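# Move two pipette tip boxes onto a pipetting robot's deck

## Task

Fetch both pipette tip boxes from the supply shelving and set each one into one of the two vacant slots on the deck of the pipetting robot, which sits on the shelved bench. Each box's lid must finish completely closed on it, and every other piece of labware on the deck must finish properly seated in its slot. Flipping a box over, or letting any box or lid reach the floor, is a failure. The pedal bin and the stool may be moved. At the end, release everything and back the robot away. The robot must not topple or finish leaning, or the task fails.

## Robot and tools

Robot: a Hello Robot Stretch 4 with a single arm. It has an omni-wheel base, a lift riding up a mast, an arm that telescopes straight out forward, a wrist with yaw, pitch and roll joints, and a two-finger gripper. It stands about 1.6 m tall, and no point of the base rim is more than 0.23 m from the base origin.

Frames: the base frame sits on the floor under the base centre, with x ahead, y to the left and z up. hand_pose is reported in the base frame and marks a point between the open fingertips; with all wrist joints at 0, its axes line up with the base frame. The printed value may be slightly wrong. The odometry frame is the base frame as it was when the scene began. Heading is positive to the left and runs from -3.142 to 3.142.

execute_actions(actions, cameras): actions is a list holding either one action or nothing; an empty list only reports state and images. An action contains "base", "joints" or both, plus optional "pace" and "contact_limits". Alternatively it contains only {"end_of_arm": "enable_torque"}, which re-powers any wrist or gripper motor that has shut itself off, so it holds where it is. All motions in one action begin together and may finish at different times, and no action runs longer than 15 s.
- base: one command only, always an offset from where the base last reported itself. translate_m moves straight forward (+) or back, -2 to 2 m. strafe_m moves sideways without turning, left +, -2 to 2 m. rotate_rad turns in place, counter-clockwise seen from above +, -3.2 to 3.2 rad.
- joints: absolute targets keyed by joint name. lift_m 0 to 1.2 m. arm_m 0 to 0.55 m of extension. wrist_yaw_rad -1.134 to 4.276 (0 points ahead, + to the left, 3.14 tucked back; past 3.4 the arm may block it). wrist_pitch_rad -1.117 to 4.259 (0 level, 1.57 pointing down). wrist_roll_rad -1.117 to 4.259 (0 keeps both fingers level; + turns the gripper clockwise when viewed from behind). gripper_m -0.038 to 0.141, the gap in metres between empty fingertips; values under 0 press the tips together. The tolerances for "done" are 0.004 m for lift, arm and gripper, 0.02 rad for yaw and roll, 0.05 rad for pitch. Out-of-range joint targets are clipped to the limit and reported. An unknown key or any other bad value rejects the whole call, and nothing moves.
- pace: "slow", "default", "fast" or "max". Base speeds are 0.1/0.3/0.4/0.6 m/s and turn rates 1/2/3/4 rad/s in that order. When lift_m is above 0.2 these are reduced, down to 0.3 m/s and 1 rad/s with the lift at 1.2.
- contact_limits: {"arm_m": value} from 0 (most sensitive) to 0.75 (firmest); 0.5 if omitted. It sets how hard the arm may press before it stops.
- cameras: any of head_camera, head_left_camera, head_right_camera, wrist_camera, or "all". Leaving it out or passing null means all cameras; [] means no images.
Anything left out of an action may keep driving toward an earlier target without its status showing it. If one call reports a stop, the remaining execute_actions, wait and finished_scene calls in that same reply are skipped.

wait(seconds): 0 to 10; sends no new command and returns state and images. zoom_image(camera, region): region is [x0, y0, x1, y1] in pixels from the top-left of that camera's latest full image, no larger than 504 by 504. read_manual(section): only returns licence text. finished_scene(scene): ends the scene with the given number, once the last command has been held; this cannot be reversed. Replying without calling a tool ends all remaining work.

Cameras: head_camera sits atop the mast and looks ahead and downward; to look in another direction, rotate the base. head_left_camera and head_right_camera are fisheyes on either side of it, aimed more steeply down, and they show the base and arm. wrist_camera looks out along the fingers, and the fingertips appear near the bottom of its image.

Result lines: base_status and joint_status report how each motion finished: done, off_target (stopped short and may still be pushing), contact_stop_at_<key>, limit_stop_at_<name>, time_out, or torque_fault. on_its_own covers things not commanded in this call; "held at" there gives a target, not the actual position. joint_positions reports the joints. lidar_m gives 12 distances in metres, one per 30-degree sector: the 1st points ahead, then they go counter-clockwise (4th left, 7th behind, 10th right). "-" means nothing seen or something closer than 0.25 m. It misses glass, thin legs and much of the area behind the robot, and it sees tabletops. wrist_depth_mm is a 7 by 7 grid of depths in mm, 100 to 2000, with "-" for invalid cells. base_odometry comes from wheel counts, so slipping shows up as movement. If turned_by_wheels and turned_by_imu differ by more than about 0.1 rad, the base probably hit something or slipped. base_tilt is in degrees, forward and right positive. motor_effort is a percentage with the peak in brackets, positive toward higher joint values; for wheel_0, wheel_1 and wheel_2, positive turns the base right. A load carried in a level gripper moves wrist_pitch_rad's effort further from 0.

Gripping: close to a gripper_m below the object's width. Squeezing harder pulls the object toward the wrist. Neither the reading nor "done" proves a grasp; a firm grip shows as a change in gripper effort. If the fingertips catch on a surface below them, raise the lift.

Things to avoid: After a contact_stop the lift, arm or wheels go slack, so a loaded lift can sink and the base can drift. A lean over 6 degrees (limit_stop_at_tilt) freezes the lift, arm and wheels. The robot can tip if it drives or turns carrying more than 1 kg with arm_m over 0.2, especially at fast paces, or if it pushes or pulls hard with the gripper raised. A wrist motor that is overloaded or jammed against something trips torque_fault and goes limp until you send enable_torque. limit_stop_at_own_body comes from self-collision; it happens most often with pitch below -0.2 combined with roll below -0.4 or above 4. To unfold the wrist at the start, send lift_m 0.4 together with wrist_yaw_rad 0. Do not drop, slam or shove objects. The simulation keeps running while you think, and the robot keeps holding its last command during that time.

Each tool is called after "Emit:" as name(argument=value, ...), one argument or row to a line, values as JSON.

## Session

Emit:
execute_actions(
  actions=[],
)

Scene clock: 0.00 s.
base_odometry: x=+0.000 y=+0.000 heading=+0.000 (m, m, rad; odometry frame)
turned_by_wheels: +0.000 (rad since the last result)
turned_by_imu: +0.000 (rad since the last result)
base_tilt: forward=+0.6 right=+0.1 (deg)
lidar_m: 1.43 1.71 1.70 2.19 1.41 1.42 1.65 1.80 1.79 1.41 1.21 1.21
base_status: not commanded
joint_positions: lift_m=+0.190 arm_m=+0.000 wrist_yaw_rad=+3.185 wrist_pitch_rad=+0.018 wrist_roll_rad=+0.018 gripper_m=+0.057
joint_status: not commanded
motor_effort: lift_m=+19 arm_m=-1 wrist_yaw_rad=+1 wrist_pitch_rad=-5 wrist_roll_rad=+2 gripper_m=-2 wheel_0=+0 wheel_1=+0 wheel_2=+1 (%)
hand_pose: x=-0.1209 y=+0.0748 z=+0.3630 quat_wxyz=(-0.022, -0.009, +0.009, +1.000) (m; base frame)
wrist_depth_mm: - - 142 - - 1808 1576 / - - 139 - - 1537 1366 / - 106 138 - - 1808 1537 / - 123 139 - - 1708 1499 / 198 - - - 1808 1808 1537 / 206 1430 202 1499 209 1397 1336 / 206 904 917 140 960 1008 1042
pictures: head_camera, head_left_camera, head_right_camera, wrist_camera
camera_calibration (this result's frames):
wrist_camera: T_world_to_cam=[[-0.0772601, 0.996124, 0.0420448, -0.0897535], [-0.0387641, 0.0391378, -0.998482, 0.424467], [-0.996257, -0.0787726, 0.0355901, 0.09908], [0, 0, 0, 1]] pos_world=[0.108229, 0.0805978, 0.42407]
Images, in order (width x height): head_camera 420x560, head_left_camera 420x672, head_right_camera 420x672, wrist_camera 616x392.

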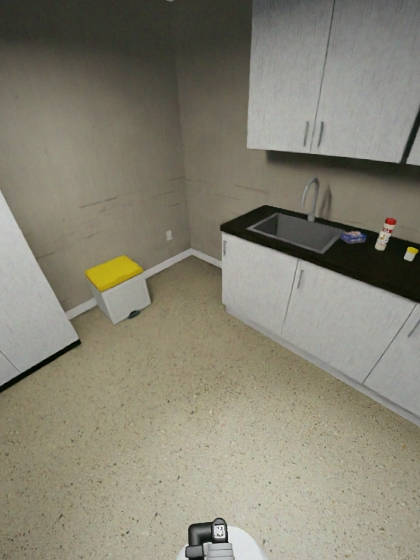

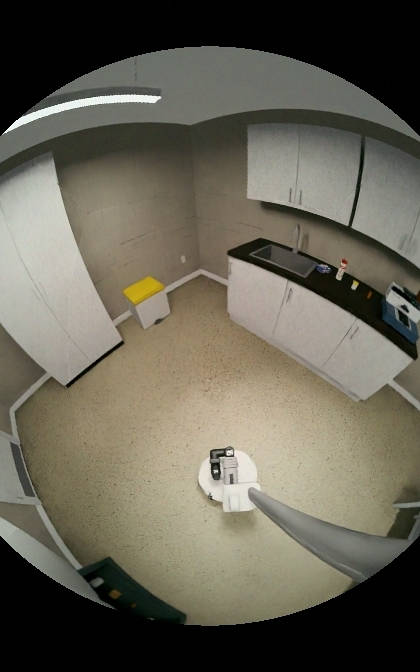

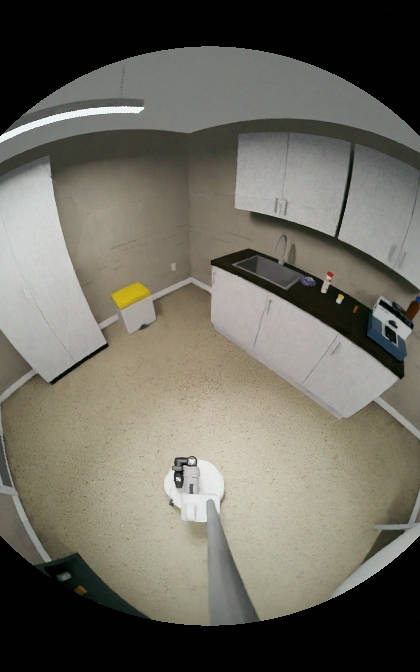

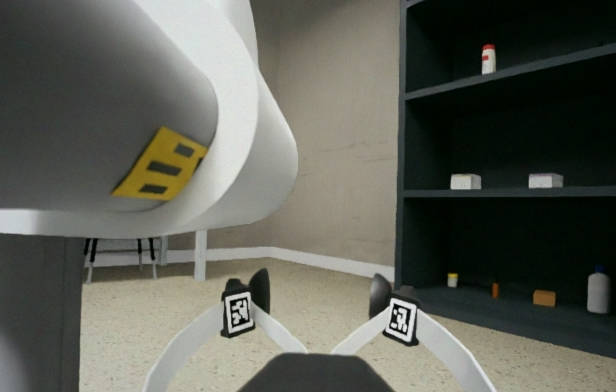

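Shelf normal is about +135°.

Emit:
execute_actions(
  actions=[
    {"base":{"rotate_rad":2.4},"joints":{"lift_m":0.5,"wrist_yaw_rad":0,"wrist_pitch_rad":0.3,"wrist_roll_rad":0,"gripper_m":0.13},"pace":"fast"},
  ],
  cameras=[],
)

Emit:
execute_actions(
  actions=[
    {"base":{"translate_m":0.6},"pace":"fast"},
  ],
  cameras=["head_camera","wrist_camera","head_left_camera"],
)

Scene clock: 3.47 s.
base_odometry: x=+0.000 y=+0.000 heading=+2.400 (m, m, rad; odometry frame)
turned_by_wheels: +2.400 (rad since the last result)
turned_by_imu: +2.426 (rad since the last result)
base_tilt: forward=+0.6 right=+0.1 (deg)
lidar_m: 1.39 1.50 1.84 1.82 2.46 1.25 1.23 1.31 1.79 1.68 1.81 1.94
base_status: done
joint_positions: lift_m=+0.500 arm_m=+0.000 wrist_yaw_rad=+0.000 wrist_pitch_rad=+0.302 wrist_roll_rad=+0.000 gripper_m=+0.130
joint_status: all done
motor_effort: lift_m=+24(25) arm_m=-1(1) wrist_yaw_rad=+0(7) wrist_pitch_rad=-5(0) wrist_roll_rad=+0(1) gripper_m=-1(0) wheel_0=-2(13) wheel_1=-2(11) wheel_2=-2(14) (%)
hand_pose: x=+0.4466 y=-0.0873 z=+0.5920 quat_wxyz=(+0.989, +0.000, +0.150, +0.000) (m; base frame)
wrist_depth_mm: 1661 1255 1430 1366 1499 1397 1397 / 1661 1499 1576 1537 1499 1464 1397 / 1756 1430 1618 1576 1537 1537 1499 / 1808 1537 1708 1661 1618 1537 1537 / 1618 1397 1537 1537 1618 1618 1537 / 1205 1160 213 1255 1308 1160 1308 / 960 960 976 147 1008 1008 1060
pictures: none
No camera images: the call's "cameras" was empty. Leave "cameras" out to get every camera's image.

Scene clock: 6.23 s.
base_odometry: x=-0.442 y=+0.405 heading=+2.400 (m, m, rad; odometry frame)
turned_by_wheels: +0.000 (rad since the last result)
turned_by_imu: +0.000 (rad since the last result)
base_tilt: forward=+0.6 right=+0.2 (deg)
lidar_m: 0.80 0.86 1.99 1.76 1.89 1.88 1.84 1.95 1.78 1.74 1.69 1.33
base_status: done
joint_positions: lift_m=+0.500 arm_m=+0.000 wrist_yaw_rad=+0.000 wrist_pitch_rad=+0.302 wrist_roll_rad=+0.000 gripper_m=+0.130
joint_status: not commanded
motor_effort: lift_m=+24(24) arm_m=+0(1) wrist_yaw_rad=+1(0) wrist_pitch_rad=-5(5) wrist_roll_rad=+1(0) gripper_m=+0(0) wheel_0=+1(9) wheel_1=+1(9) wheel_2=+0(15) (%)
hand_pose: x=+0.4465 y=-0.0874 z=+0.5920 quat_wxyz=(+0.989, +0.000, +0.150, +0.000) (m; base frame)
wrist_depth_mm: 960 976 931 917 917 904 904 / 1008 1008 991 960 960 931 904 / 946 1042 1008 991 1008 976 960 / 699 661 683 640 1042 1025 991 / 1060 1138 1118 1060 1078 1042 1008 / 1008 1025 212 946 1098 1060 1042 / 854 866 878 147 1008 1008 1042
pictures: head_camera, head_left_camera, wrist_camera
camera_calibration (this result's frames):
wrist_camera: T_world_to_cam=[[0.0493972, -0.997655, 0.0473816, -0.127987], [-0.244187, -0.0580631, -0.967988, 0.746738], [0.968469, 0.0362459, -0.246483, -0.0567981], [0, 0, 0, 1]] pos_world=[0.243673, -0.08227, 0.714898]
Images, in order (width x height): head_camera 420x560, head_left_camera 420x672, wrist_camera 616x392.

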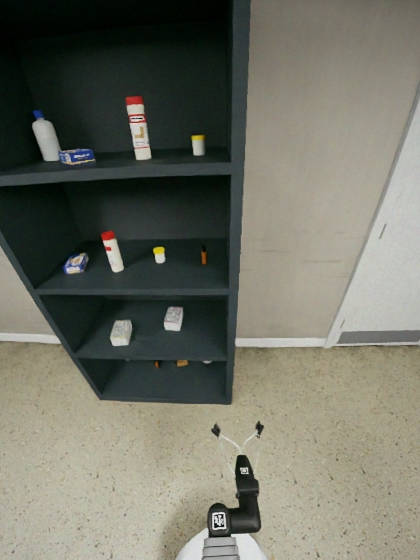

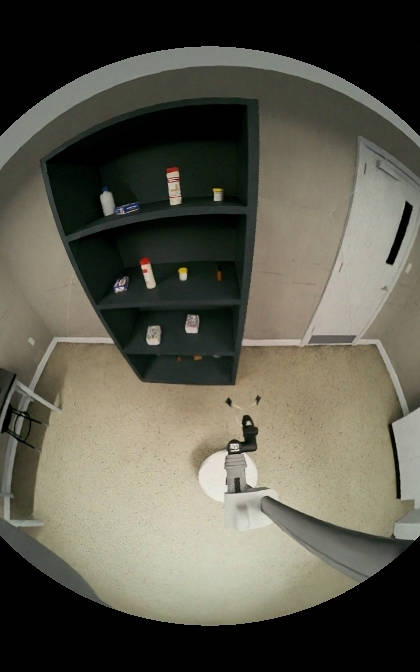

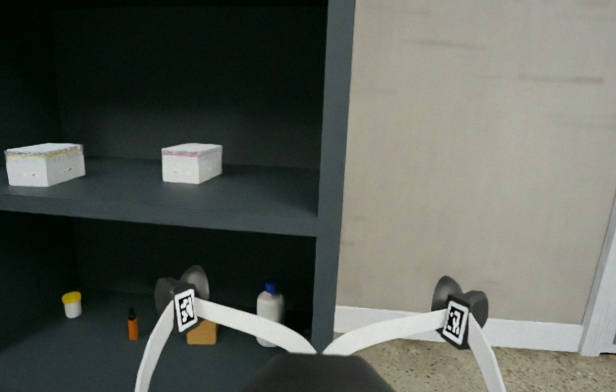

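Emit:
execute_actions(
  actions=[
    {"base":{"strafe_m":0.4},"joints":{"arm_m":0.12,"lift_m":0.53,"wrist_pitch_rad":0.4},"pace":"fast"},
  ],
  cameras=["head_camera","wrist_camera"],
)

Emit:
zoom_image(
  camera="wrist_camera",
  region=[150, 100, 500, 250],
)

Emit:
zoom_image(
  camera="head_camera",
  region=[160, 290, 300, 370],
)

Scene clock: 9.60 s.
base_odometry: x=-0.713 y=+0.111 heading=+2.400 (m, m, rad; odometry frame)
turned_by_wheels: +0.000 (rad since the last result)
turned_by_imu: +0.002 (rad since the last result)
base_tilt: forward=+0.6 right=+0.2 (deg)
lidar_m: 0.83 0.88 1.36 1.36 1.45 2.51 1.82 1.93 2.20 2.14 1.75 0.84
base_status: done
joint_positions: lift_m=+0.530 arm_m=+0.119 wrist_yaw_rad=+0.000 wrist_pitch_rad=+0.402 wrist_roll_rad=+0.000 gripper_m=+0.130
joint_status: all done
motor_effort: lift_m=+23(26) arm_m=+5(4) wrist_yaw_rad=+1(2) wrist_pitch_rad=-5(4) wrist_roll_rad=+1(0) gripper_m=-3(2) wheel_0=+2(13) wheel_1=-2(13) wheel_2=+0(0) (%)
hand_pose: x=+0.5556 y=-0.0874 z=+0.5951 quat_wxyz=(+0.980, +0.000, +0.200, +0.000) (m; base frame)
wrist_depth_mm: 535 732 854 831 820 798 627 / 544 759 891 891 854 820 621 / 554 723 931 904 878 854 609 / 559 549 559 585 603 603 569 / 615 820 1060 1025 991 707 492 / 809 723 213 1025 976 691 569 / 854 778 820 147 831 723 559
pictures: head_camera, wrist_camera
camera_calibration (this result's frames):
wrist_camera: T_world_to_cam=[[0.0538658, -0.997655, 0.0422282, -0.132934], [-0.339507, -0.0580682, -0.938809, 0.81186], [0.93906, 0.0362329, -0.341839, -0.0885627], [0, 0, 0, 1]] pos_world=[0.365959, -0.0822705, 0.737521]
Images, in order (width x height): head_camera 420x560, wrist_camera 616x392.

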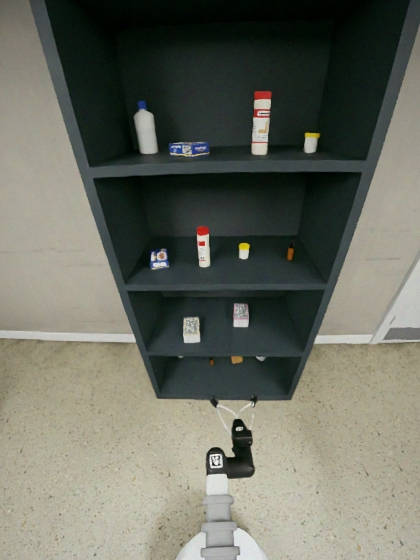

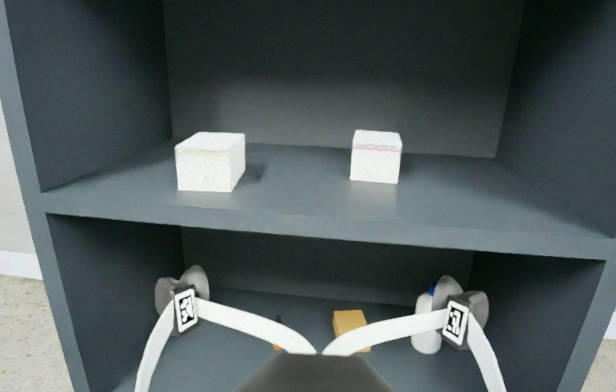

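Region (150, 100, 500, 250) of wrist_camera's 616x392 image, scaled by 1.440; it fills the top 216 rows of this view, and the rest is white.

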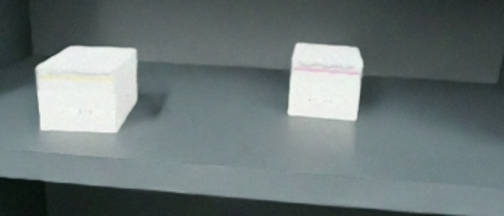

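Region (160, 290, 300, 370) of head_camera's 420x560 image, scaled by 3.600, with more detail than that image has; it fills the top 288 rows of this view, and the rest is white.

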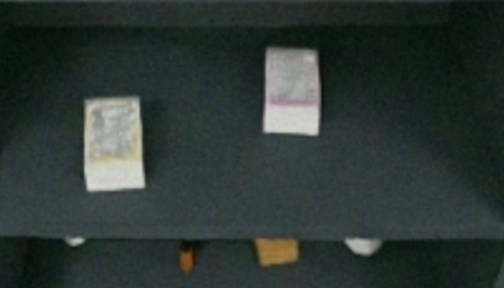

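Emit:
execute_actions(
  actions=[
    {"base":{"rotate_rad":0.07}},
  ],
  cameras=[],
)

Emit:
execute_actions(
  actions=[
    {"base":{"strafe_m":0.13},"joints":{"arm_m":0.28,"lift_m":0.52}},
  ],
  cameras=["wrist_camera"],
)

Scene clock: 12.07 s.
base_odometry: x=-0.713 y=+0.111 heading=+2.469 (m, m, rad; odometry frame)
turned_by_wheels: +0.069 (rad since the last result)
turned_by_imu: +0.071 (rad since the last result)
base_tilt: forward=+0.6 right=+0.1 (deg)
lidar_m: 0.82 0.89 1.37 1.35 1.51 1.83 1.83 2.00 2.15 2.14 1.68 0.84
base_status: done
joint_positions: lift_m=+0.530 arm_m=+0.119 wrist_yaw_rad=+0.000 wrist_pitch_rad=+0.402 wrist_roll_rad=+0.000 gripper_m=+0.130
joint_status: not commanded
motor_effort: lift_m=+23(23) arm_m=+5(5) wrist_yaw_rad=+1(0) wrist_pitch_rad=-5(5) wrist_roll_rad=+0(1) gripper_m=+0(0) wheel_0=-2(0) wheel_1=-3(3) wheel_2=-3(7) (%)
hand_pose: x=+0.5556 y=-0.0874 z=+0.5951 quat_wxyz=(+0.980, +0.000, +0.200, +0.000) (m; base frame)
wrist_depth_mm: 508 634 854 831 798 768 741 / 535 647 917 878 842 809 768 / 1098 661 842 904 854 831 741 / 1205 585 559 580 597 609 627 / 1229 691 1060 1025 960 480 462 / 1078 661 213 1025 991 831 683 / 904 723 820 147 831 809 654
pictures: none
No camera images: the call's "cameras" was empty. Leave "cameras" out to get every camera's image.

Scene clock: 13.70 s.
base_odometry: x=-0.794 y=+0.009 heading=+2.469 (m, m, rad; odometry frame)
turned_by_wheels: +0.000 (rad since the last result)
turned_by_imu: +0.001 (rad since the last result)
base_tilt: forward=+0.7 right=+0.1 (deg)
lidar_m: 0.83 1.47 1.24 1.23 1.36 2.45 1.79 1.97 2.30 2.25 1.67 0.86
base_status: done
joint_positions: lift_m=+0.520 arm_m=+0.279 wrist_yaw_rad=+0.000 wrist_pitch_rad=+0.402 wrist_roll_rad=+0.000 gripper_m=+0.130
joint_status: all done
motor_effort: lift_m=+14(22) arm_m=+5(4) wrist_yaw_rad=+0(2) wrist_pitch_rad=-5(5) wrist_roll_rad=+1(0) gripper_m=+0(1) wheel_0=-1(12) wheel_1=+2(12) wheel_2=+0(0) (%)
hand_pose: x=+0.7156 y=-0.0874 z=+0.5858 quat_wxyz=(+0.980, +0.000, +0.200, +0.000) (m; base frame)
wrist_depth_mm: 343 415 640 707 676 661 627 / 627 424 661 741 715 683 661 / 946 436 683 778 750 715 691 / 1008 445 535 424 559 530 484 / 1098 418 397 387 394 402 407 / 1060 449 212 917 362 340 340 / 891 500 750 147 831 798 699
pictures: wrist_camera
camera_calibration (this result's frames):
wrist_camera: T_world_to_cam=[[0.0539673, -0.997649, 0.0422277, -0.141206], [-0.339513, -0.0581027, -0.938805, 0.857475], [0.939052, 0.0363279, -0.34185, -0.241952], [0, 0, 0, 1]] pos_world=[0.52595, -0.0822628, 0.728254]
Images, in order (width x height): wrist_camera 616x392.

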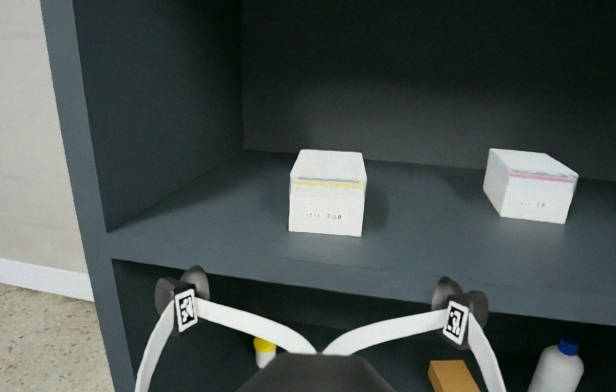

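Emit:
execute_actions(
  actions=[
    {"base":{"translate_m":0.15},"joints":{"lift_m":0.5}},
  ],
  cameras=["wrist_camera"],
)

Scene clock: 16.50 s.
base_odometry: x=-0.911 y=+0.102 heading=+2.469 (m, m, rad; odometry frame)
turned_by_wheels: +0.000 (rad since the last result)
turned_by_imu: +0.001 (rad since the last result)
base_tilt: forward=+0.7 right=+0.1 (deg)
lidar_m: 0.70 1.33 1.21 1.18 1.31 2.61 1.94 2.12 2.30 2.30 0.90 0.70
base_status: done
joint_positions: lift_m=+0.500 arm_m=+0.279 wrist_yaw_rad=+0.000 wrist_pitch_rad=+0.402 wrist_roll_rad=+0.000 gripper_m=+0.130
joint_status: all done
motor_effort: lift_m=+14(14) arm_m=+5(5) wrist_yaw_rad=+0(0) wrist_pitch_rad=-4(4) wrist_roll_rad=+0(1) gripper_m=+0(0) wheel_0=+2(5) wheel_1=+2(4) wheel_2=-1(10) (%)
hand_pose: x=+0.7156 y=-0.0874 z=+0.5658 quat_wxyz=(+0.980, +0.000, +0.200, +0.000) (m; base frame)
wrist_depth_mm: 286 384 585 580 549 535 517 / 291 397 609 609 580 554 539 / 298 404 634 640 609 580 564 / 304 404 480 336 469 517 413 / 298 334 340 276 319 359 355 / 263 249 213 268 271 250 274 / 309 255 239 147 219 220 224
pictures: wrist_camera
camera_calibration (this result's frames):
wrist_camera: T_world_to_cam=[[0.0538938, -0.997653, 0.0422276, -0.14033], [-0.339517, -0.0580776, -0.938805, 0.838723], [0.939055, 0.0362588, -0.34185, -0.24881], [0, 0, 0, 1]] pos_world=[0.525969, -0.0822684, 0.708268]
Images, in order (width x height): wrist_camera 616x392.

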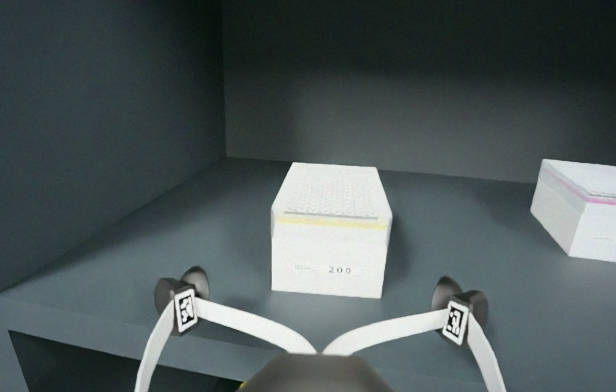

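Emit:
execute_actions(
  actions=[
    {"joints":{"arm_m":0.364,"lift_m":0.49,"wrist_yaw_rad":-0.03},"pace":"slow","contact_limits":{"arm_m":0.2}},
  ],
  cameras=["wrist_camera"],
)

Emit:
execute_actions(
  actions=[
    {"joints":{"gripper_m":0.028,"lift_m":0.487}},
  ],
  cameras=["wrist_camera"],
)

Emit:
execute_actions(
  actions=[
    {"joints":{"lift_m":0.52},"pace":"slow"},
  ],
  cameras=["wrist_camera"],
)

Scene clock: 20.73 s.
base_odometry: x=-0.911 y=+0.102 heading=+2.469 (m, m, rad; odometry frame)
turned_by_wheels: +0.000 (rad since the last result)
turned_by_imu: +0.001 (rad since the last result)
base_tilt: forward=+0.6 right=+0.2 (deg)
lidar_m: 0.68 1.32 1.22 1.20 1.37 2.61 1.96 2.12 2.33 2.30 0.89 0.69
base_status: not commanded
joint_positions: lift_m=+0.490 arm_m=+0.363 wrist_yaw_rad=-0.030 wrist_pitch_rad=+0.402 wrist_roll_rad=+0.000 gripper_m=+0.130
joint_status: all done
motor_effort: lift_m=+14(15) arm_m=+5(6) wrist_yaw_rad=+1(4) wrist_pitch_rad=-4(5) wrist_roll_rad=+1(1) gripper_m=-1(1) wheel_0=+1(1) wheel_1=+2(2) wheel_2=-1(1) (%)
contact_limits: arm_m 0.2
hand_pose: x=+0.7968 y=-0.0953 z=+0.5558 quat_wxyz=(+0.980, +0.003, +0.200, -0.015) (m; base frame)
wrist_depth_mm: 285 389 517 500 480 466 455 / 290 397 539 530 508 488 473 / 296 410 569 554 535 512 500 / 303 392 452 278 480 492 496 / 290 314 319 196 297 338 340 / 237 233 196 193 191 235 259 / 197 198 202 147 202 206 211
pictures: wrist_camera
camera_calibration (this result's frames):
wrist_camera: T_world_to_cam=[[0.0239129, -0.998822, 0.0422276, -0.128423], [-0.341108, -0.0478568, -0.938805, 0.858707], [0.93972, 0.0080454, -0.34185, -0.331407], [0, 0, 0, 1]] pos_world=[0.607412, -0.0845109, 0.69829]
Images, in order (width x height): wrist_camera 616x392.

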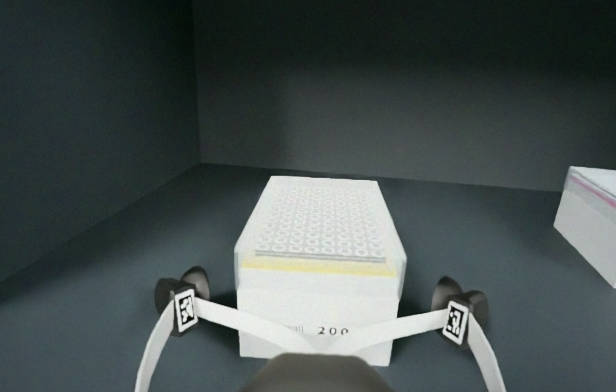

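Scene clock: 22.67 s.
base_odometry: x=-0.911 y=+0.102 heading=+2.469 (m, m, rad; odometry frame)
turned_by_wheels: +0.000 (rad since the last result)
turned_by_imu: +0.000 (rad since the last result)
base_tilt: forward=+0.6 right=+0.1 (deg)
lidar_m: 0.68 1.30 1.23 1.20 1.35 2.60 1.96 2.11 2.31 2.28 0.89 0.69
base_status: not commanded
joint_positions: lift_m=+0.487 arm_m=+0.363 wrist_yaw_rad=-0.030 wrist_pitch_rad=+0.403 wrist_roll_rad=+0.000 gripper_m=+0.028
joint_status: all done
motor_effort: lift_m=+14(15) arm_m=+5(5) wrist_yaw_rad=+1(0) wrist_pitch_rad=-9(9) wrist_roll_rad=+0(0) gripper_m=-19(18) wheel_0=+2(2) wheel_1=+2(2) wheel_2=-1(1) (%)
hand_pose: x=+0.7966 y=-0.0953 z=+0.5524 quat_wxyz=(+0.980, +0.003, +0.200, -0.015) (m; base frame)
wrist_depth_mm: 285 389 517 504 480 469 455 / 290 397 539 525 508 488 473 / 296 404 564 554 535 512 496 / 301 397 439 256 459 473 442 / 283 304 296 178 203 329 332 / 231 236 180 175 176 249 251 / 192 190 189 181 182 165 206
pictures: wrist_camera
camera_calibration (this result's frames):
wrist_camera: T_world_to_cam=[[0.0239885, -0.998823, 0.0421493, -0.128284], [-0.342476, -0.0478208, -0.938309, 0.856259], [0.93922, 0.00807345, -0.343221, -0.331271], [0, 0, 0, 1]] pos_world=[0.607462, -0.0845111, 0.695143]
Images, in order (width x height): wrist_camera 616x392.

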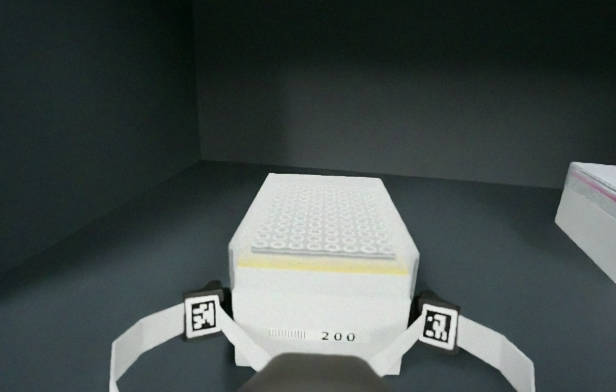

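Scene clock: 23.77 s.
base_odometry: x=-0.911 y=+0.102 heading=+2.469 (m, m, rad; odometry frame)
turned_by_wheels: +0.000 (rad since the last result)
turned_by_imu: +0.000 (rad since the last result)
base_tilt: forward=+0.6 right=+0.1 (deg)
lidar_m: 0.69 1.32 1.21 1.20 1.35 2.62 1.96 2.13 2.31 2.29 0.89 0.70
base_status: not commanded
joint_positions: lift_m=+0.520 arm_m=+0.363 wrist_yaw_rad=-0.030 wrist_pitch_rad=+0.404 wrist_roll_rad=+0.000 gripper_m=+0.028
joint_status: all done
motor_effort: lift_m=+25(25) arm_m=+5(5) wrist_yaw_rad=+0(0) wrist_pitch_rad=-10(10) wrist_roll_rad=+0(1) gripper_m=-18(20) wheel_0=+2(1) wheel_1=+2(2) wheel_2=-1(1) (%)
hand_pose: x=+0.7966 y=-0.0953 z=+0.5844 quat_wxyz=(+0.980, +0.003, +0.200, -0.015) (m; base frame)
wrist_depth_mm: 285 389 512 504 484 469 452 / 290 397 539 521 508 488 473 / 297 407 569 554 535 517 496 / 301 418 525 255 544 530 517 / 306 366 355 178 202 392 375 / 277 285 181 175 176 303 303 / 232 228 228 181 182 165 253
pictures: wrist_camera
camera_calibration (this result's frames):
wrist_camera: T_world_to_cam=[[0.0239967, -0.998824, 0.0421387, -0.129634], [-0.342661, -0.0478153, -0.938241, 0.886436], [0.939153, 0.00807542, -0.343406, -0.320089], [0, 0, 0, 1]] pos_world=[0.60747, -0.0845113, 0.727233]
Images, in order (width x height): wrist_camera 616x392.

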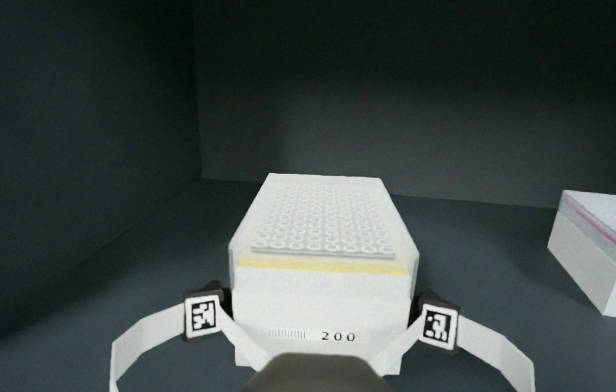

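Emit:
execute_actions(
  actions=[
    {"base":{"translate_m":-0.6},"joints":{"arm_m":0.0,"wrist_yaw_rad":0}},
  ],
  cameras=[],
)

Emit:
execute_actions(
  actions=[
    {"base":{"rotate_rad":1.415},"joints":{"lift_m":0.82,"wrist_pitch_rad":0.38},"pace":"slow"},
  ],
  cameras=["head_camera","wrist_camera"],
)

Scene clock: 28.43 s.
base_odometry: x=-0.442 y=-0.271 heading=+2.469 (m, m, rad; odometry frame)
turned_by_wheels: +0.000 (rad since the last result)
turned_by_imu: +0.002 (rad since the last result)
base_tilt: forward=+0.7 right=+0.1 (deg)
lidar_m: 0.47 1.93 1.29 1.29 1.41 1.37 1.34 1.46 2.24 2.21 2.20 1.30
base_status: done
joint_positions: lift_m=+0.520 arm_m=+0.001 wrist_yaw_rad=+0.000 wrist_pitch_rad=+0.404 wrist_roll_rad=+0.000 gripper_m=+0.028
joint_status: all done
motor_effort: lift_m=+25(25) arm_m=-5(5) wrist_yaw_rad=+1(4) wrist_pitch_rad=-9(11) wrist_roll_rad=+0(1) gripper_m=-18(19) wheel_0=-2(1) wheel_1=-2(7) wheel_2=+0(10) (%)
hand_pose: x=+0.4371 y=-0.0874 z=+0.5845 quat_wxyz=(+0.980, +0.000, +0.200, +0.000) (m; base frame)
wrist_depth_mm: 1576 1537 1430 1336 1308 1229 931 / 1661 1618 1537 1397 1366 1308 991 / 1708 1661 1618 1336 1205 1138 1336 / 1863 1756 1661 256 1464 1336 1397 / 1366 1397 1366 178 203 1205 1430 / 1060 1078 180 175 175 1098 1160 / 891 866 854 181 183 165 946
pictures: none
No camera images: the call's "cameras" was empty. Leave "cameras" out to get every camera's image.

Scene clock: 31.47 s.
base_odometry: x=-0.442 y=-0.271 heading=-2.400 (m, m, rad; odometry frame)
turned_by_wheels: +1.414 (rad since the last result)
turned_by_imu: +1.430 (rad since the last result)
base_tilt: forward=+0.7 right=+0.1 (deg)
lidar_m: 0.51 1.35 2.06 1.32 1.38 1.94 2.22 2.32 1.33 1.29 1.35 1.33
base_status: done
joint_positions: lift_m=+0.820 arm_m=+0.001 wrist_yaw_rad=+0.000 wrist_pitch_rad=+0.384 wrist_roll_rad=+0.000 gripper_m=+0.028
joint_status: all done
motor_effort: lift_m=+25(26) arm_m=-5(5) wrist_yaw_rad=+0(1) wrist_pitch_rad=-11(9) wrist_roll_rad=+1(0) gripper_m=-20(19) wheel_0=-4(6) wheel_1=-2(5) wheel_2=-5(5) (%)
hand_pose: x=+0.4394 y=-0.0874 z=+0.8897 quat_wxyz=(+0.982, +0.000, +0.191, +0.000) (m; base frame)
wrist_depth_mm: 1661 1661 1576 1229 1182 1138 1576 / 1756 1756 1708 1708 1661 1229 1661 / 1808 1336 1336 1255 1499 1281 1708 / - 1921 1921 255 1098 1098 1756 / - 1921 1921 177 202 1921 1863 / 1499 1464 180 175 175 1618 1661 / 1255 1229 1255 181 183 165 1366
pictures: head_camera, wrist_camera
camera_calibration (this result's frames):
wrist_camera: T_world_to_cam=[[0.0532028, -0.997649, 0.0431916, -0.139653], [-0.322476, -0.0581003, -0.944793, 1.04687], [0.945081, 0.0363374, -0.324809, 0.103502], [0, 0, 0, 1]] pos_world=[0.247204, -0.0822624, 1.02873]
Images, in order (width x height): head_camera 420x560, wrist_camera 616x392.

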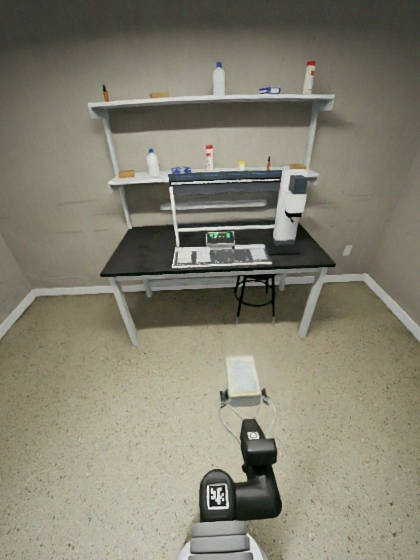

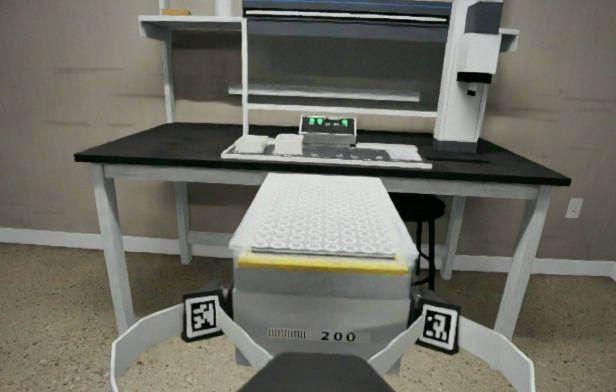

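Emit:
execute_actions(
  actions=[
    {"base":{"translate_m":0.67}},
  ],
  cameras=["head_camera","wrist_camera"],
)

Emit:
zoom_image(
  camera="head_camera",
  region=[140, 290, 330, 410],
)

Scene clock: 35.77 s.
base_odometry: x=-0.936 y=-0.724 heading=-2.400 (m, m, rad; odometry frame)
turned_by_wheels: +0.000 (rad since the last result)
turned_by_imu: +0.000 (rad since the last result)
base_tilt: forward=+0.6 right=+0.1 (deg)
lidar_m: 0.49 0.63 0.90 1.74 1.43 1.91 2.92 2.54 1.34 1.32 0.87 0.64
base_status: done
joint_positions: lift_m=+0.820 arm_m=+0.001 wrist_yaw_rad=+0.000 wrist_pitch_rad=+0.384 wrist_roll_rad=+0.000 gripper_m=+0.028
joint_status: not commanded
motor_effort: lift_m=+25(25) arm_m=-5(4) wrist_yaw_rad=+1(0) wrist_pitch_rad=-9(10) wrist_roll_rad=+0(0) gripper_m=-20(21) wheel_0=+3(4) wheel_1=+1(6) wheel_2=+0(11) (%)
hand_pose: x=+0.4393 y=-0.0874 z=+0.8898 quat_wxyz=(+0.982, +0.000, +0.191, +0.000) (m; base frame)
wrist_depth_mm: 1078 1060 1060 1025 1025 1025 768 / 1098 1098 1078 1078 1060 1078 621 / 1182 1160 1138 1118 1118 1118 627 / 732 759 778 256 668 842 647 / 525 500 492 177 203 549 554 / 512 452 181 176 176 436 459 / 1255 1255 1229 181 183 165 1308
pictures: head_camera, wrist_camera
camera_calibration (this result's frames):
wrist_camera: T_world_to_cam=[[0.0530703, -0.997656, 0.0431977, -0.139638], [-0.322373, -0.058059, -0.94483, 1.04694], [0.945124, 0.0362166, -0.324699, 0.103409], [0, 0, 0, 1]] pos_world=[0.247181, -0.082272, 1.02879]
Images, in order (width x height): head_camera 420x560, wrist_camera 616x392.

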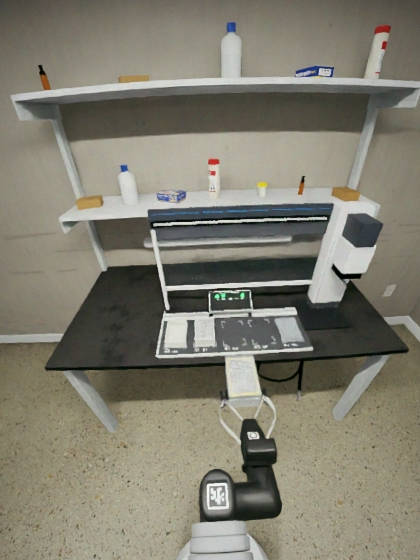

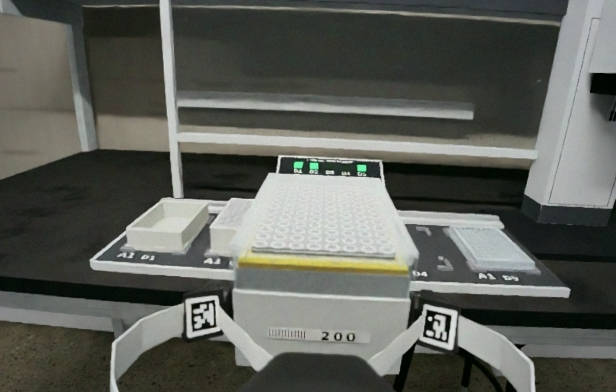

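Region (140, 290, 330, 410) of head_camera's 420x560 image, scaled by 2.653, with more detail than that image has; it fills the top 318 rows of this view, and the rest is white.

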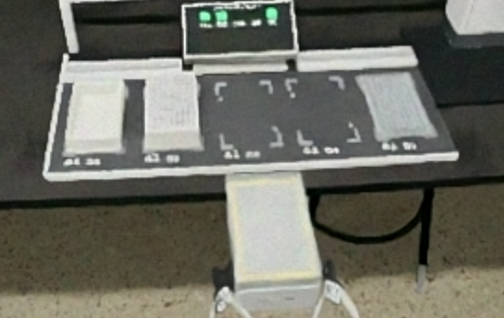

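Emit:
execute_actions(
  actions=[
    {"base":{"rotate_rad":-0.02},"joints":{"arm_m":0.29,"lift_m":0.775}},
  ],
  cameras=["wrist_camera"],
)

Scene clock: 39.43 s.
base_odometry: x=-0.936 y=-0.724 heading=-2.420 (m, m, rad; odometry frame)
turned_by_wheels: -0.020 (rad since the last result)
turned_by_imu: -0.019 (rad since the last result)
base_tilt: forward=+0.6 right=+0.2 (deg)
lidar_m: 0.62 0.63 0.89 1.90 1.43 1.89 2.91 2.60 1.36 1.33 0.92 0.65
base_status: done
joint_positions: lift_m=+0.775 arm_m=+0.289 wrist_yaw_rad=+0.000 wrist_pitch_rad=+0.384 wrist_roll_rad=+0.000 gripper_m=+0.028
joint_status: all done
motor_effort: lift_m=+15(23) arm_m=+5(7) wrist_yaw_rad=+0(4) wrist_pitch_rad=-10(9) wrist_roll_rad=+0(1) gripper_m=-20(19) wheel_0=+1(5) wheel_1=+1(3) wheel_2=+0(6) (%)
hand_pose: x=+0.7276 y=-0.0874 z=+0.8456 quat_wxyz=(+0.982, +0.000, +0.191, +0.000) (m; base frame)
wrist_depth_mm: 809 798 788 798 788 778 778 / 842 820 820 809 809 809 809 / 842 854 866 854 854 842 842 / 559 621 544 255 410 699 715 / 382 384 362 178 202 473 466 / 294 253 180 175 176 340 338 / 237 214 244 181 183 165 277
pictures: wrist_camera
camera_calibration (this result's frames):
wrist_camera: T_world_to_cam=[[0.0531407, -0.997652, 0.0432048, -0.153063], [-0.322243, -0.0580836, -0.944873, 1.09808], [0.945164, 0.0362888, -0.324573, -0.183452], [0, 0, 0, 1]] pos_world=[0.535375, -0.0822663, 0.984616]
Images, in order (width x height): wrist_camera 616x392.

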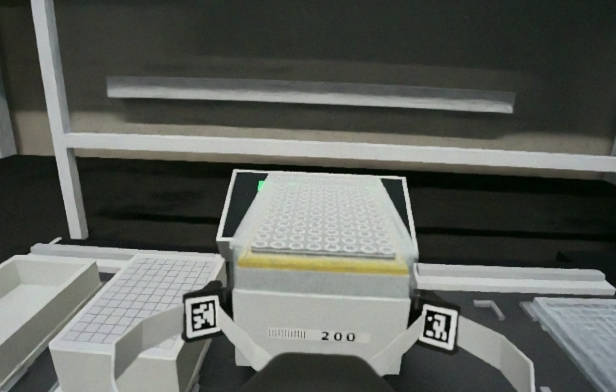

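Emit:
execute_actions(
  actions=[
    {"base":{"strafe_m":0.004},"joints":{"arm_m":0.31,"lift_m":0.737},"pace":"slow"},
  ],
  cameras=["wrist_camera"],
)

Emit:
zoom_image(
  camera="wrist_camera",
  region=[120, 222, 560, 392],
)

Scene clock: 41.87 s.
base_odometry: x=-0.933 y=-0.727 heading=-2.420 (m, m, rad; odometry frame)
turned_by_wheels: +0.000 (rad since the last result)
turned_by_imu: +0.001 (rad since the last result)
base_tilt: forward=+0.7 right=+0.1 (deg)
lidar_m: 0.63 0.63 0.91 1.90 1.43 1.89 2.91 2.59 1.36 1.33 0.91 0.65
base_status: done
joint_positions: lift_m=+0.737 arm_m=+0.309 wrist_yaw_rad=+0.000 wrist_pitch_rad=+0.384 wrist_roll_rad=+0.000 gripper_m=+0.028
joint_status: all done
motor_effort: lift_m=+14(14) arm_m=+5(6) wrist_yaw_rad=+1(1) wrist_pitch_rad=-10(11) wrist_roll_rad=+0(0) gripper_m=-19(19) wheel_0=-2(7) wheel_1=+4(10) wheel_2=+0(1) (%)
hand_pose: x=+0.7475 y=-0.0874 z=+0.8077 quat_wxyz=(+0.982, +0.000, +0.191, +0.000) (m; base frame)
wrist_depth_mm: 778 788 768 768 768 759 759 / 809 750 750 798 788 788 788 / 715 778 798 382 384 820 831 / 459 512 359 257 343 574 597 / 294 254 273 178 203 345 343 / 191 195 180 176 175 274 277 / 189 186 206 181 183 166 225
pictures: wrist_camera
camera_calibration (this result's frames):
wrist_camera: T_world_to_cam=[[0.0530602, -0.997656, 0.0432033, -0.152444], [-0.322273, -0.0580572, -0.944865, 1.06864], [0.945159, 0.0362115, -0.324598, -0.214646], [0, 0, 0, 1]] pos_world=[0.555355, -0.0822724, 0.946629]
Images, in order (width x height): wrist_camera 616x392.

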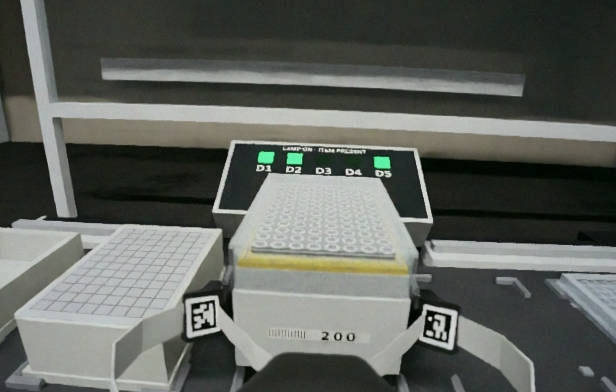

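Region (120, 222, 560, 392) of wrist_camera's 616x392 image, scaled by 1.145; it fills the top 195 rows of this view, and the rest is white.

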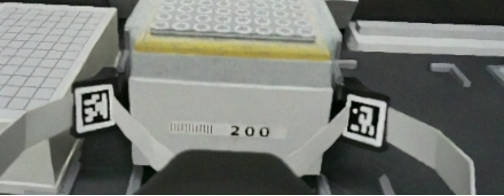

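Emit:
execute_actions(
  actions=[
    {"base":{"strafe_m":-0.007},"joints":{"arm_m":0.305,"lift_m":0.729,"wrist_yaw_rad":0.02},"pace":"slow"},
  ],
  cameras=["wrist_camera"],
)

Emit:
zoom_image(
  camera="wrist_camera",
  region=[150, 312, 490, 392],
)

Scene clock: 44.27 s.
base_odometry: x=-0.938 y=-0.722 heading=-2.420 (m, m, rad; odometry frame)
turned_by_wheels: +0.000 (rad since the last result)
turned_by_imu: +0.000 (rad since the last result)
base_tilt: forward=+0.6 right=+0.2 (deg)
lidar_m: 0.63 0.63 0.91 1.91 1.44 1.89 2.91 2.58 1.36 1.32 0.88 0.65
base_status: done
joint_positions: lift_m=+0.729 arm_m=+0.306 wrist_yaw_rad=+0.020 wrist_pitch_rad=+0.384 wrist_roll_rad=+0.000 gripper_m=+0.028
joint_status: all done
motor_effort: lift_m=+15(16) arm_m=-5(5) wrist_yaw_rad=+1(5) wrist_pitch_rad=-9(9) wrist_roll_rad=+0(0) gripper_m=-20(18) wheel_0=+2(11) wheel_1=-3(1) wheel_2=+0(3) (%)
hand_pose: x=+0.7460 y=-0.0821 z=+0.7996 quat_wxyz=(+0.982, -0.002, +0.191, +0.010) (m; base frame)
wrist_depth_mm: 798 788 768 768 759 759 759 / 820 820 750 732 750 778 778 / 732 854 854 384 377 831 820 / 445 492 342 256 334 549 564 / 273 237 259 177 202 332 340 / 186 184 180 176 176 262 264 / 191 189 195 181 183 165 215
pictures: wrist_camera
camera_calibration (this result's frames):
wrist_camera: T_world_to_cam=[[0.0729073, -0.996403, 0.0432029, -0.161391], [-0.321062, -0.0644604, -0.944862, 1.05945], [0.944248, 0.0550165, -0.324607, -0.213787], [0, 0, 0, 1]] pos_world=[0.553785, -0.0807562, 0.938611]
Images, in order (width x height): wrist_camera 616x392.

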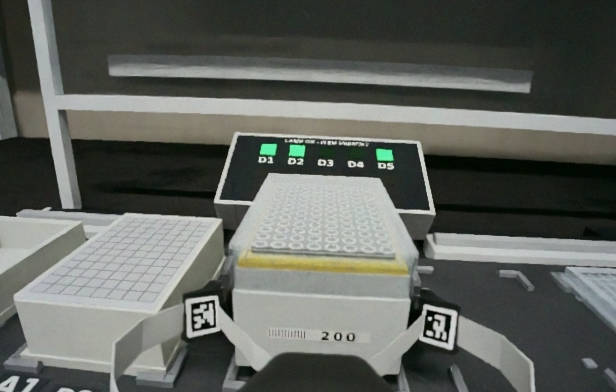

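Region (150, 312, 490, 392) of wrist_camera's 616x392 image, scaled by 1.482; it fills the top 119 rows of this view, and the rest is white.

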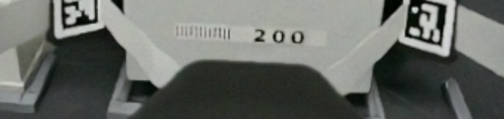

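Emit:
execute_actions(
  actions=[
    {"base":{"strafe_m":0.002},"pace":"slow"},
  ],
  cameras=[],
)

Emit:
execute_actions(
  actions=[
    {"joints":{"lift_m":0.722},"pace":"slow"},
  ],
  cameras=["wrist_camera"],
)

Emit:
zoom_image(
  camera="wrist_camera",
  region=[150, 312, 490, 392],
)

Scene clock: 45.73 s.
base_odometry: x=-0.936 y=-0.723 heading=-2.420 (m, m, rad; odometry frame)
turned_by_wheels: +0.000 (rad since the last result)
turned_by_imu: +0.000 (rad since the last result)
base_tilt: forward=+0.6 right=+0.0 (deg)
lidar_m: 0.62 0.64 0.87 1.91 1.41 1.90 2.93 2.57 1.34 1.33 0.92 0.64
base_status: done
joint_positions: lift_m=+0.729 arm_m=+0.306 wrist_yaw_rad=+0.020 wrist_pitch_rad=+0.384 wrist_roll_rad=+0.000 gripper_m=+0.028
joint_status: not commanded
motor_effort: lift_m=+15(15) arm_m=-5(5) wrist_yaw_rad=+0(0) wrist_pitch_rad=-9(9) wrist_roll_rad=+0(1) gripper_m=-19(18) wheel_0=-1(0) wheel_1=+1(7) wheel_2=+0(3) (%)
hand_pose: x=+0.7460 y=-0.0820 z=+0.7996 quat_wxyz=(+0.982, -0.002, +0.191, +0.010) (m; base frame)
wrist_depth_mm: 788 798 778 778 778 759 750 / 820 759 750 741 741 778 788 / 723 866 854 387 379 820 831 / 459 492 351 256 334 554 559 / 271 238 255 178 203 334 338 / 187 185 179 175 176 262 264 / 190 188 195 181 185 170 214
pictures: none
No camera images: the call's "cameras" was empty. Leave "cameras" out to get every camera's image.

Scene clock: 46.40 s.
base_odometry: x=-0.936 y=-0.723 heading=-2.420 (m, m, rad; odometry frame)
turned_by_wheels: +0.000 (rad since the last result)
turned_by_imu: +0.000 (rad since the last result)
base_tilt: forward=+0.6 right=+0.1 (deg)
lidar_m: 0.61 0.64 0.88 1.90 1.42 1.90 2.90 2.58 1.35 1.33 0.90 0.65
base_status: not commanded
joint_positions: lift_m=+0.722 arm_m=+0.306 wrist_yaw_rad=+0.020 wrist_pitch_rad=+0.383 wrist_roll_rad=+0.000 gripper_m=+0.028
joint_status: all done
motor_effort: lift_m=+14(15) arm_m=-5(5) wrist_yaw_rad=+2(2) wrist_pitch_rad=-8(10) wrist_roll_rad=+1(0) gripper_m=-18(19) wheel_0=-1(1) wheel_1=+1(1) wheel_2=+0(0) (%)
hand_pose: x=+0.7460 y=-0.0821 z=+0.7928 quat_wxyz=(+0.982, -0.002, +0.190, +0.010) (m; base frame)
wrist_depth_mm: 798 798 778 778 768 759 750 / 820 820 741 741 741 732 788 / 691 831 741 377 379 831 809 / 439 473 343 253 329 535 549 / 247 224 255 177 202 329 327 / 185 181 180 175 175 251 252 / 188 185 188 181 181 166 205
pictures: wrist_camera
camera_calibration (this result's frames):
wrist_camera: T_world_to_cam=[[0.0726154, -0.996423, 0.0432189, -0.160964], [-0.320792, -0.0643648, -0.94496, 1.05283], [0.944362, 0.0547543, -0.324319, -0.216324], [0, 0, 0, 1]] pos_world=[0.553717, -0.0807779, 0.931682]
Images, in order (width x height): wrist_camera 616x392.

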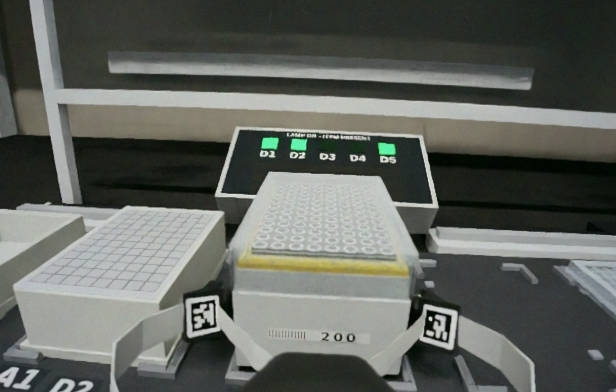

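Region (150, 312, 490, 392) of wrist_camera's 616x392 image, scaled by 1.482; it fills the top 119 rows of this view, and the rest is white.

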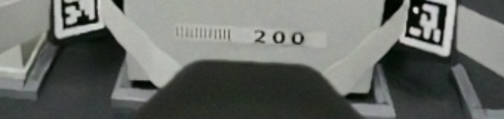

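Emit:
execute_actions(
  actions=[
    {"base":{"strafe_m":0.002},"joints":{"wrist_yaw_rad":0.01},"pace":"slow"},
  ],
  cameras=[],
)

Emit:
execute_actions(
  actions=[
    {"joints":{"lift_m":0.717},"pace":"slow"},
  ],
  cameras=["wrist_camera"],
)

Emit:
zoom_image(
  camera="wrist_camera",
  region=[150, 312, 490, 392],
)

Scene clock: 48.20 s.
base_odometry: x=-0.935 y=-0.725 heading=-2.420 (m, m, rad; odometry frame)
turned_by_wheels: +0.000 (rad since the last result)
turned_by_imu: +0.000 (rad since the last result)
base_tilt: forward=+0.7 right=+0.2 (deg)
lidar_m: 0.62 0.64 0.89 1.91 1.41 1.91 2.92 2.60 1.35 1.33 0.92 0.65
base_status: done
joint_positions: lift_m=+0.722 arm_m=+0.306 wrist_yaw_rad=+0.010 wrist_pitch_rad=+0.383 wrist_roll_rad=+0.000 gripper_m=+0.028
joint_status: all done
motor_effort: lift_m=+14(14) arm_m=-5(5) wrist_yaw_rad=+1(1) wrist_pitch_rad=-8(9) wrist_roll_rad=+1(0) gripper_m=-17(17) wheel_0=-1(4) wheel_1=+2(6) wheel_2=+0(2) (%)
hand_pose: x=+0.7452 y=-0.0848 z=+0.7928 quat_wxyz=(+0.982, -0.001, +0.190, +0.005) (m; base frame)
wrist_depth_mm: 788 788 798 778 768 768 759 / 809 759 750 741 732 732 798 / 759 831 732 377 715 831 820 / 418 473 343 254 336 535 549 / 242 224 258 177 202 330 327 / 184 181 179 175 176 251 253 / 188 185 187 181 182 170 206
pictures: none
No camera images: the call's "cameras" was empty. Leave "cameras" out to get every camera's image.

Scene clock: 48.80 s.
base_odometry: x=-0.935 y=-0.725 heading=-2.420 (m, m, rad; odometry frame)
turned_by_wheels: +0.000 (rad since the last result)
turned_by_imu: +0.000 (rad since the last result)
base_tilt: forward=+0.7 right=+0.2 (deg)
lidar_m: 0.61 0.65 0.89 1.90 1.41 1.91 2.90 2.59 1.36 1.34 0.91 0.66
base_status: not commanded
joint_positions: lift_m=+0.717 arm_m=+0.306 wrist_yaw_rad=+0.008 wrist_pitch_rad=+0.381 wrist_roll_rad=+0.000 gripper_m=+0.028
joint_status: all done
motor_effort: lift_m=+13(14) arm_m=-4(5) wrist_yaw_rad=+6(6) wrist_pitch_rad=-3(9) wrist_roll_rad=+0(0) gripper_m=-18(17) wheel_0=-1(1) wheel_1=+2(2) wheel_2=+0(0) (%)
hand_pose: x=+0.7451 y=-0.0852 z=+0.7883 quat_wxyz=(+0.982, -0.001, +0.190, +0.004) (m; base frame)
wrist_depth_mm: 778 788 788 778 768 768 759 / 809 820 759 732 741 723 788 / 699 820 723 373 715 831 831 / 424 466 338 248 334 521 535 / 233 216 250 177 202 327 329 / 182 180 179 174 175 246 246 / 183 181 183 180 181 165 201
pictures: wrist_camera
camera_calibration (this result's frames):
wrist_camera: T_world_to_cam=[[0.0612902, -0.997179, 0.0433262, -0.155439], [-0.319749, -0.060736, -0.945554, 1.04814], [0.945518, 0.0440997, -0.322569, -0.219942], [0, 0, 0, 1]] pos_world=[0.552629, -0.081641, 0.926865]
Images, in order (width x height): wrist_camera 616x392.

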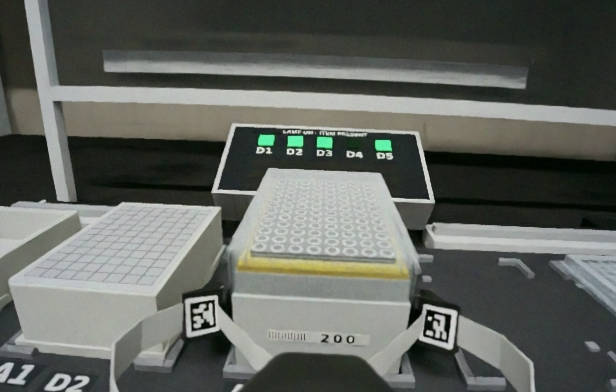

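Region (150, 312, 490, 392) of wrist_camera's 616x392 image, scaled by 1.482; it fills the top 119 rows of this view, and the rest is white.

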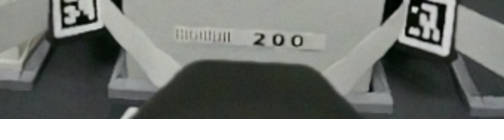

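Emit:
execute_actions(
  actions=[
    {"joints":{"arm_m":0.302},"pace":"slow"},
  ],
  cameras=["wrist_camera"],
)

Scene clock: 49.97 s.
base_odometry: x=-0.935 y=-0.725 heading=-2.420 (m, m, rad; odometry frame)
turned_by_wheels: +0.000 (rad since the last result)
turned_by_imu: +0.000 (rad since the last result)
base_tilt: forward=+0.6 right=+0.2 (deg)
lidar_m: 0.62 0.64 0.88 1.90 1.42 1.90 2.90 2.58 1.35 1.32 0.92 0.66
base_status: not commanded
joint_positions: lift_m=+0.717 arm_m=+0.303 wrist_yaw_rad=+0.010 wrist_pitch_rad=+0.382 wrist_roll_rad=+0.000 gripper_m=+0.028
joint_status: all done
motor_effort: lift_m=+14(14) arm_m=-6(7) wrist_yaw_rad=+1(6) wrist_pitch_rad=-5(7) wrist_roll_rad=+1(0) gripper_m=-19(20) wheel_0=-1(1) wheel_1=+1(1) wheel_2=+0(0) (%)
hand_pose: x=+0.7425 y=-0.0847 z=+0.7881 quat_wxyz=(+0.982, -0.001, +0.190, +0.005) (m; base frame)
wrist_depth_mm: 798 788 788 778 759 768 759 / 820 820 750 741 741 732 788 / 691 809 723 375 387 820 820 / 424 466 342 253 336 521 530 / 225 215 249 177 202 325 329 / 185 181 181 175 175 245 246 / 185 181 183 181 180 170 199
pictures: wrist_camera
camera_calibration (this result's frames):
wrist_camera: T_world_to_cam=[[0.0629762, -0.997069, 0.0434518, -0.156184], [-0.320264, -0.0614256, -0.945335, 1.04727], [0.945233, 0.0456176, -0.323193, -0.216749], [0, 0, 0, 1]] pos_world=[0.550118, -0.0815095, 0.926758]
Images, in order (width x height): wrist_camera 616x392.

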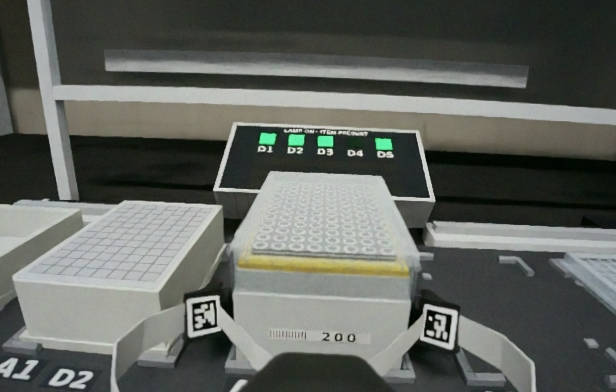

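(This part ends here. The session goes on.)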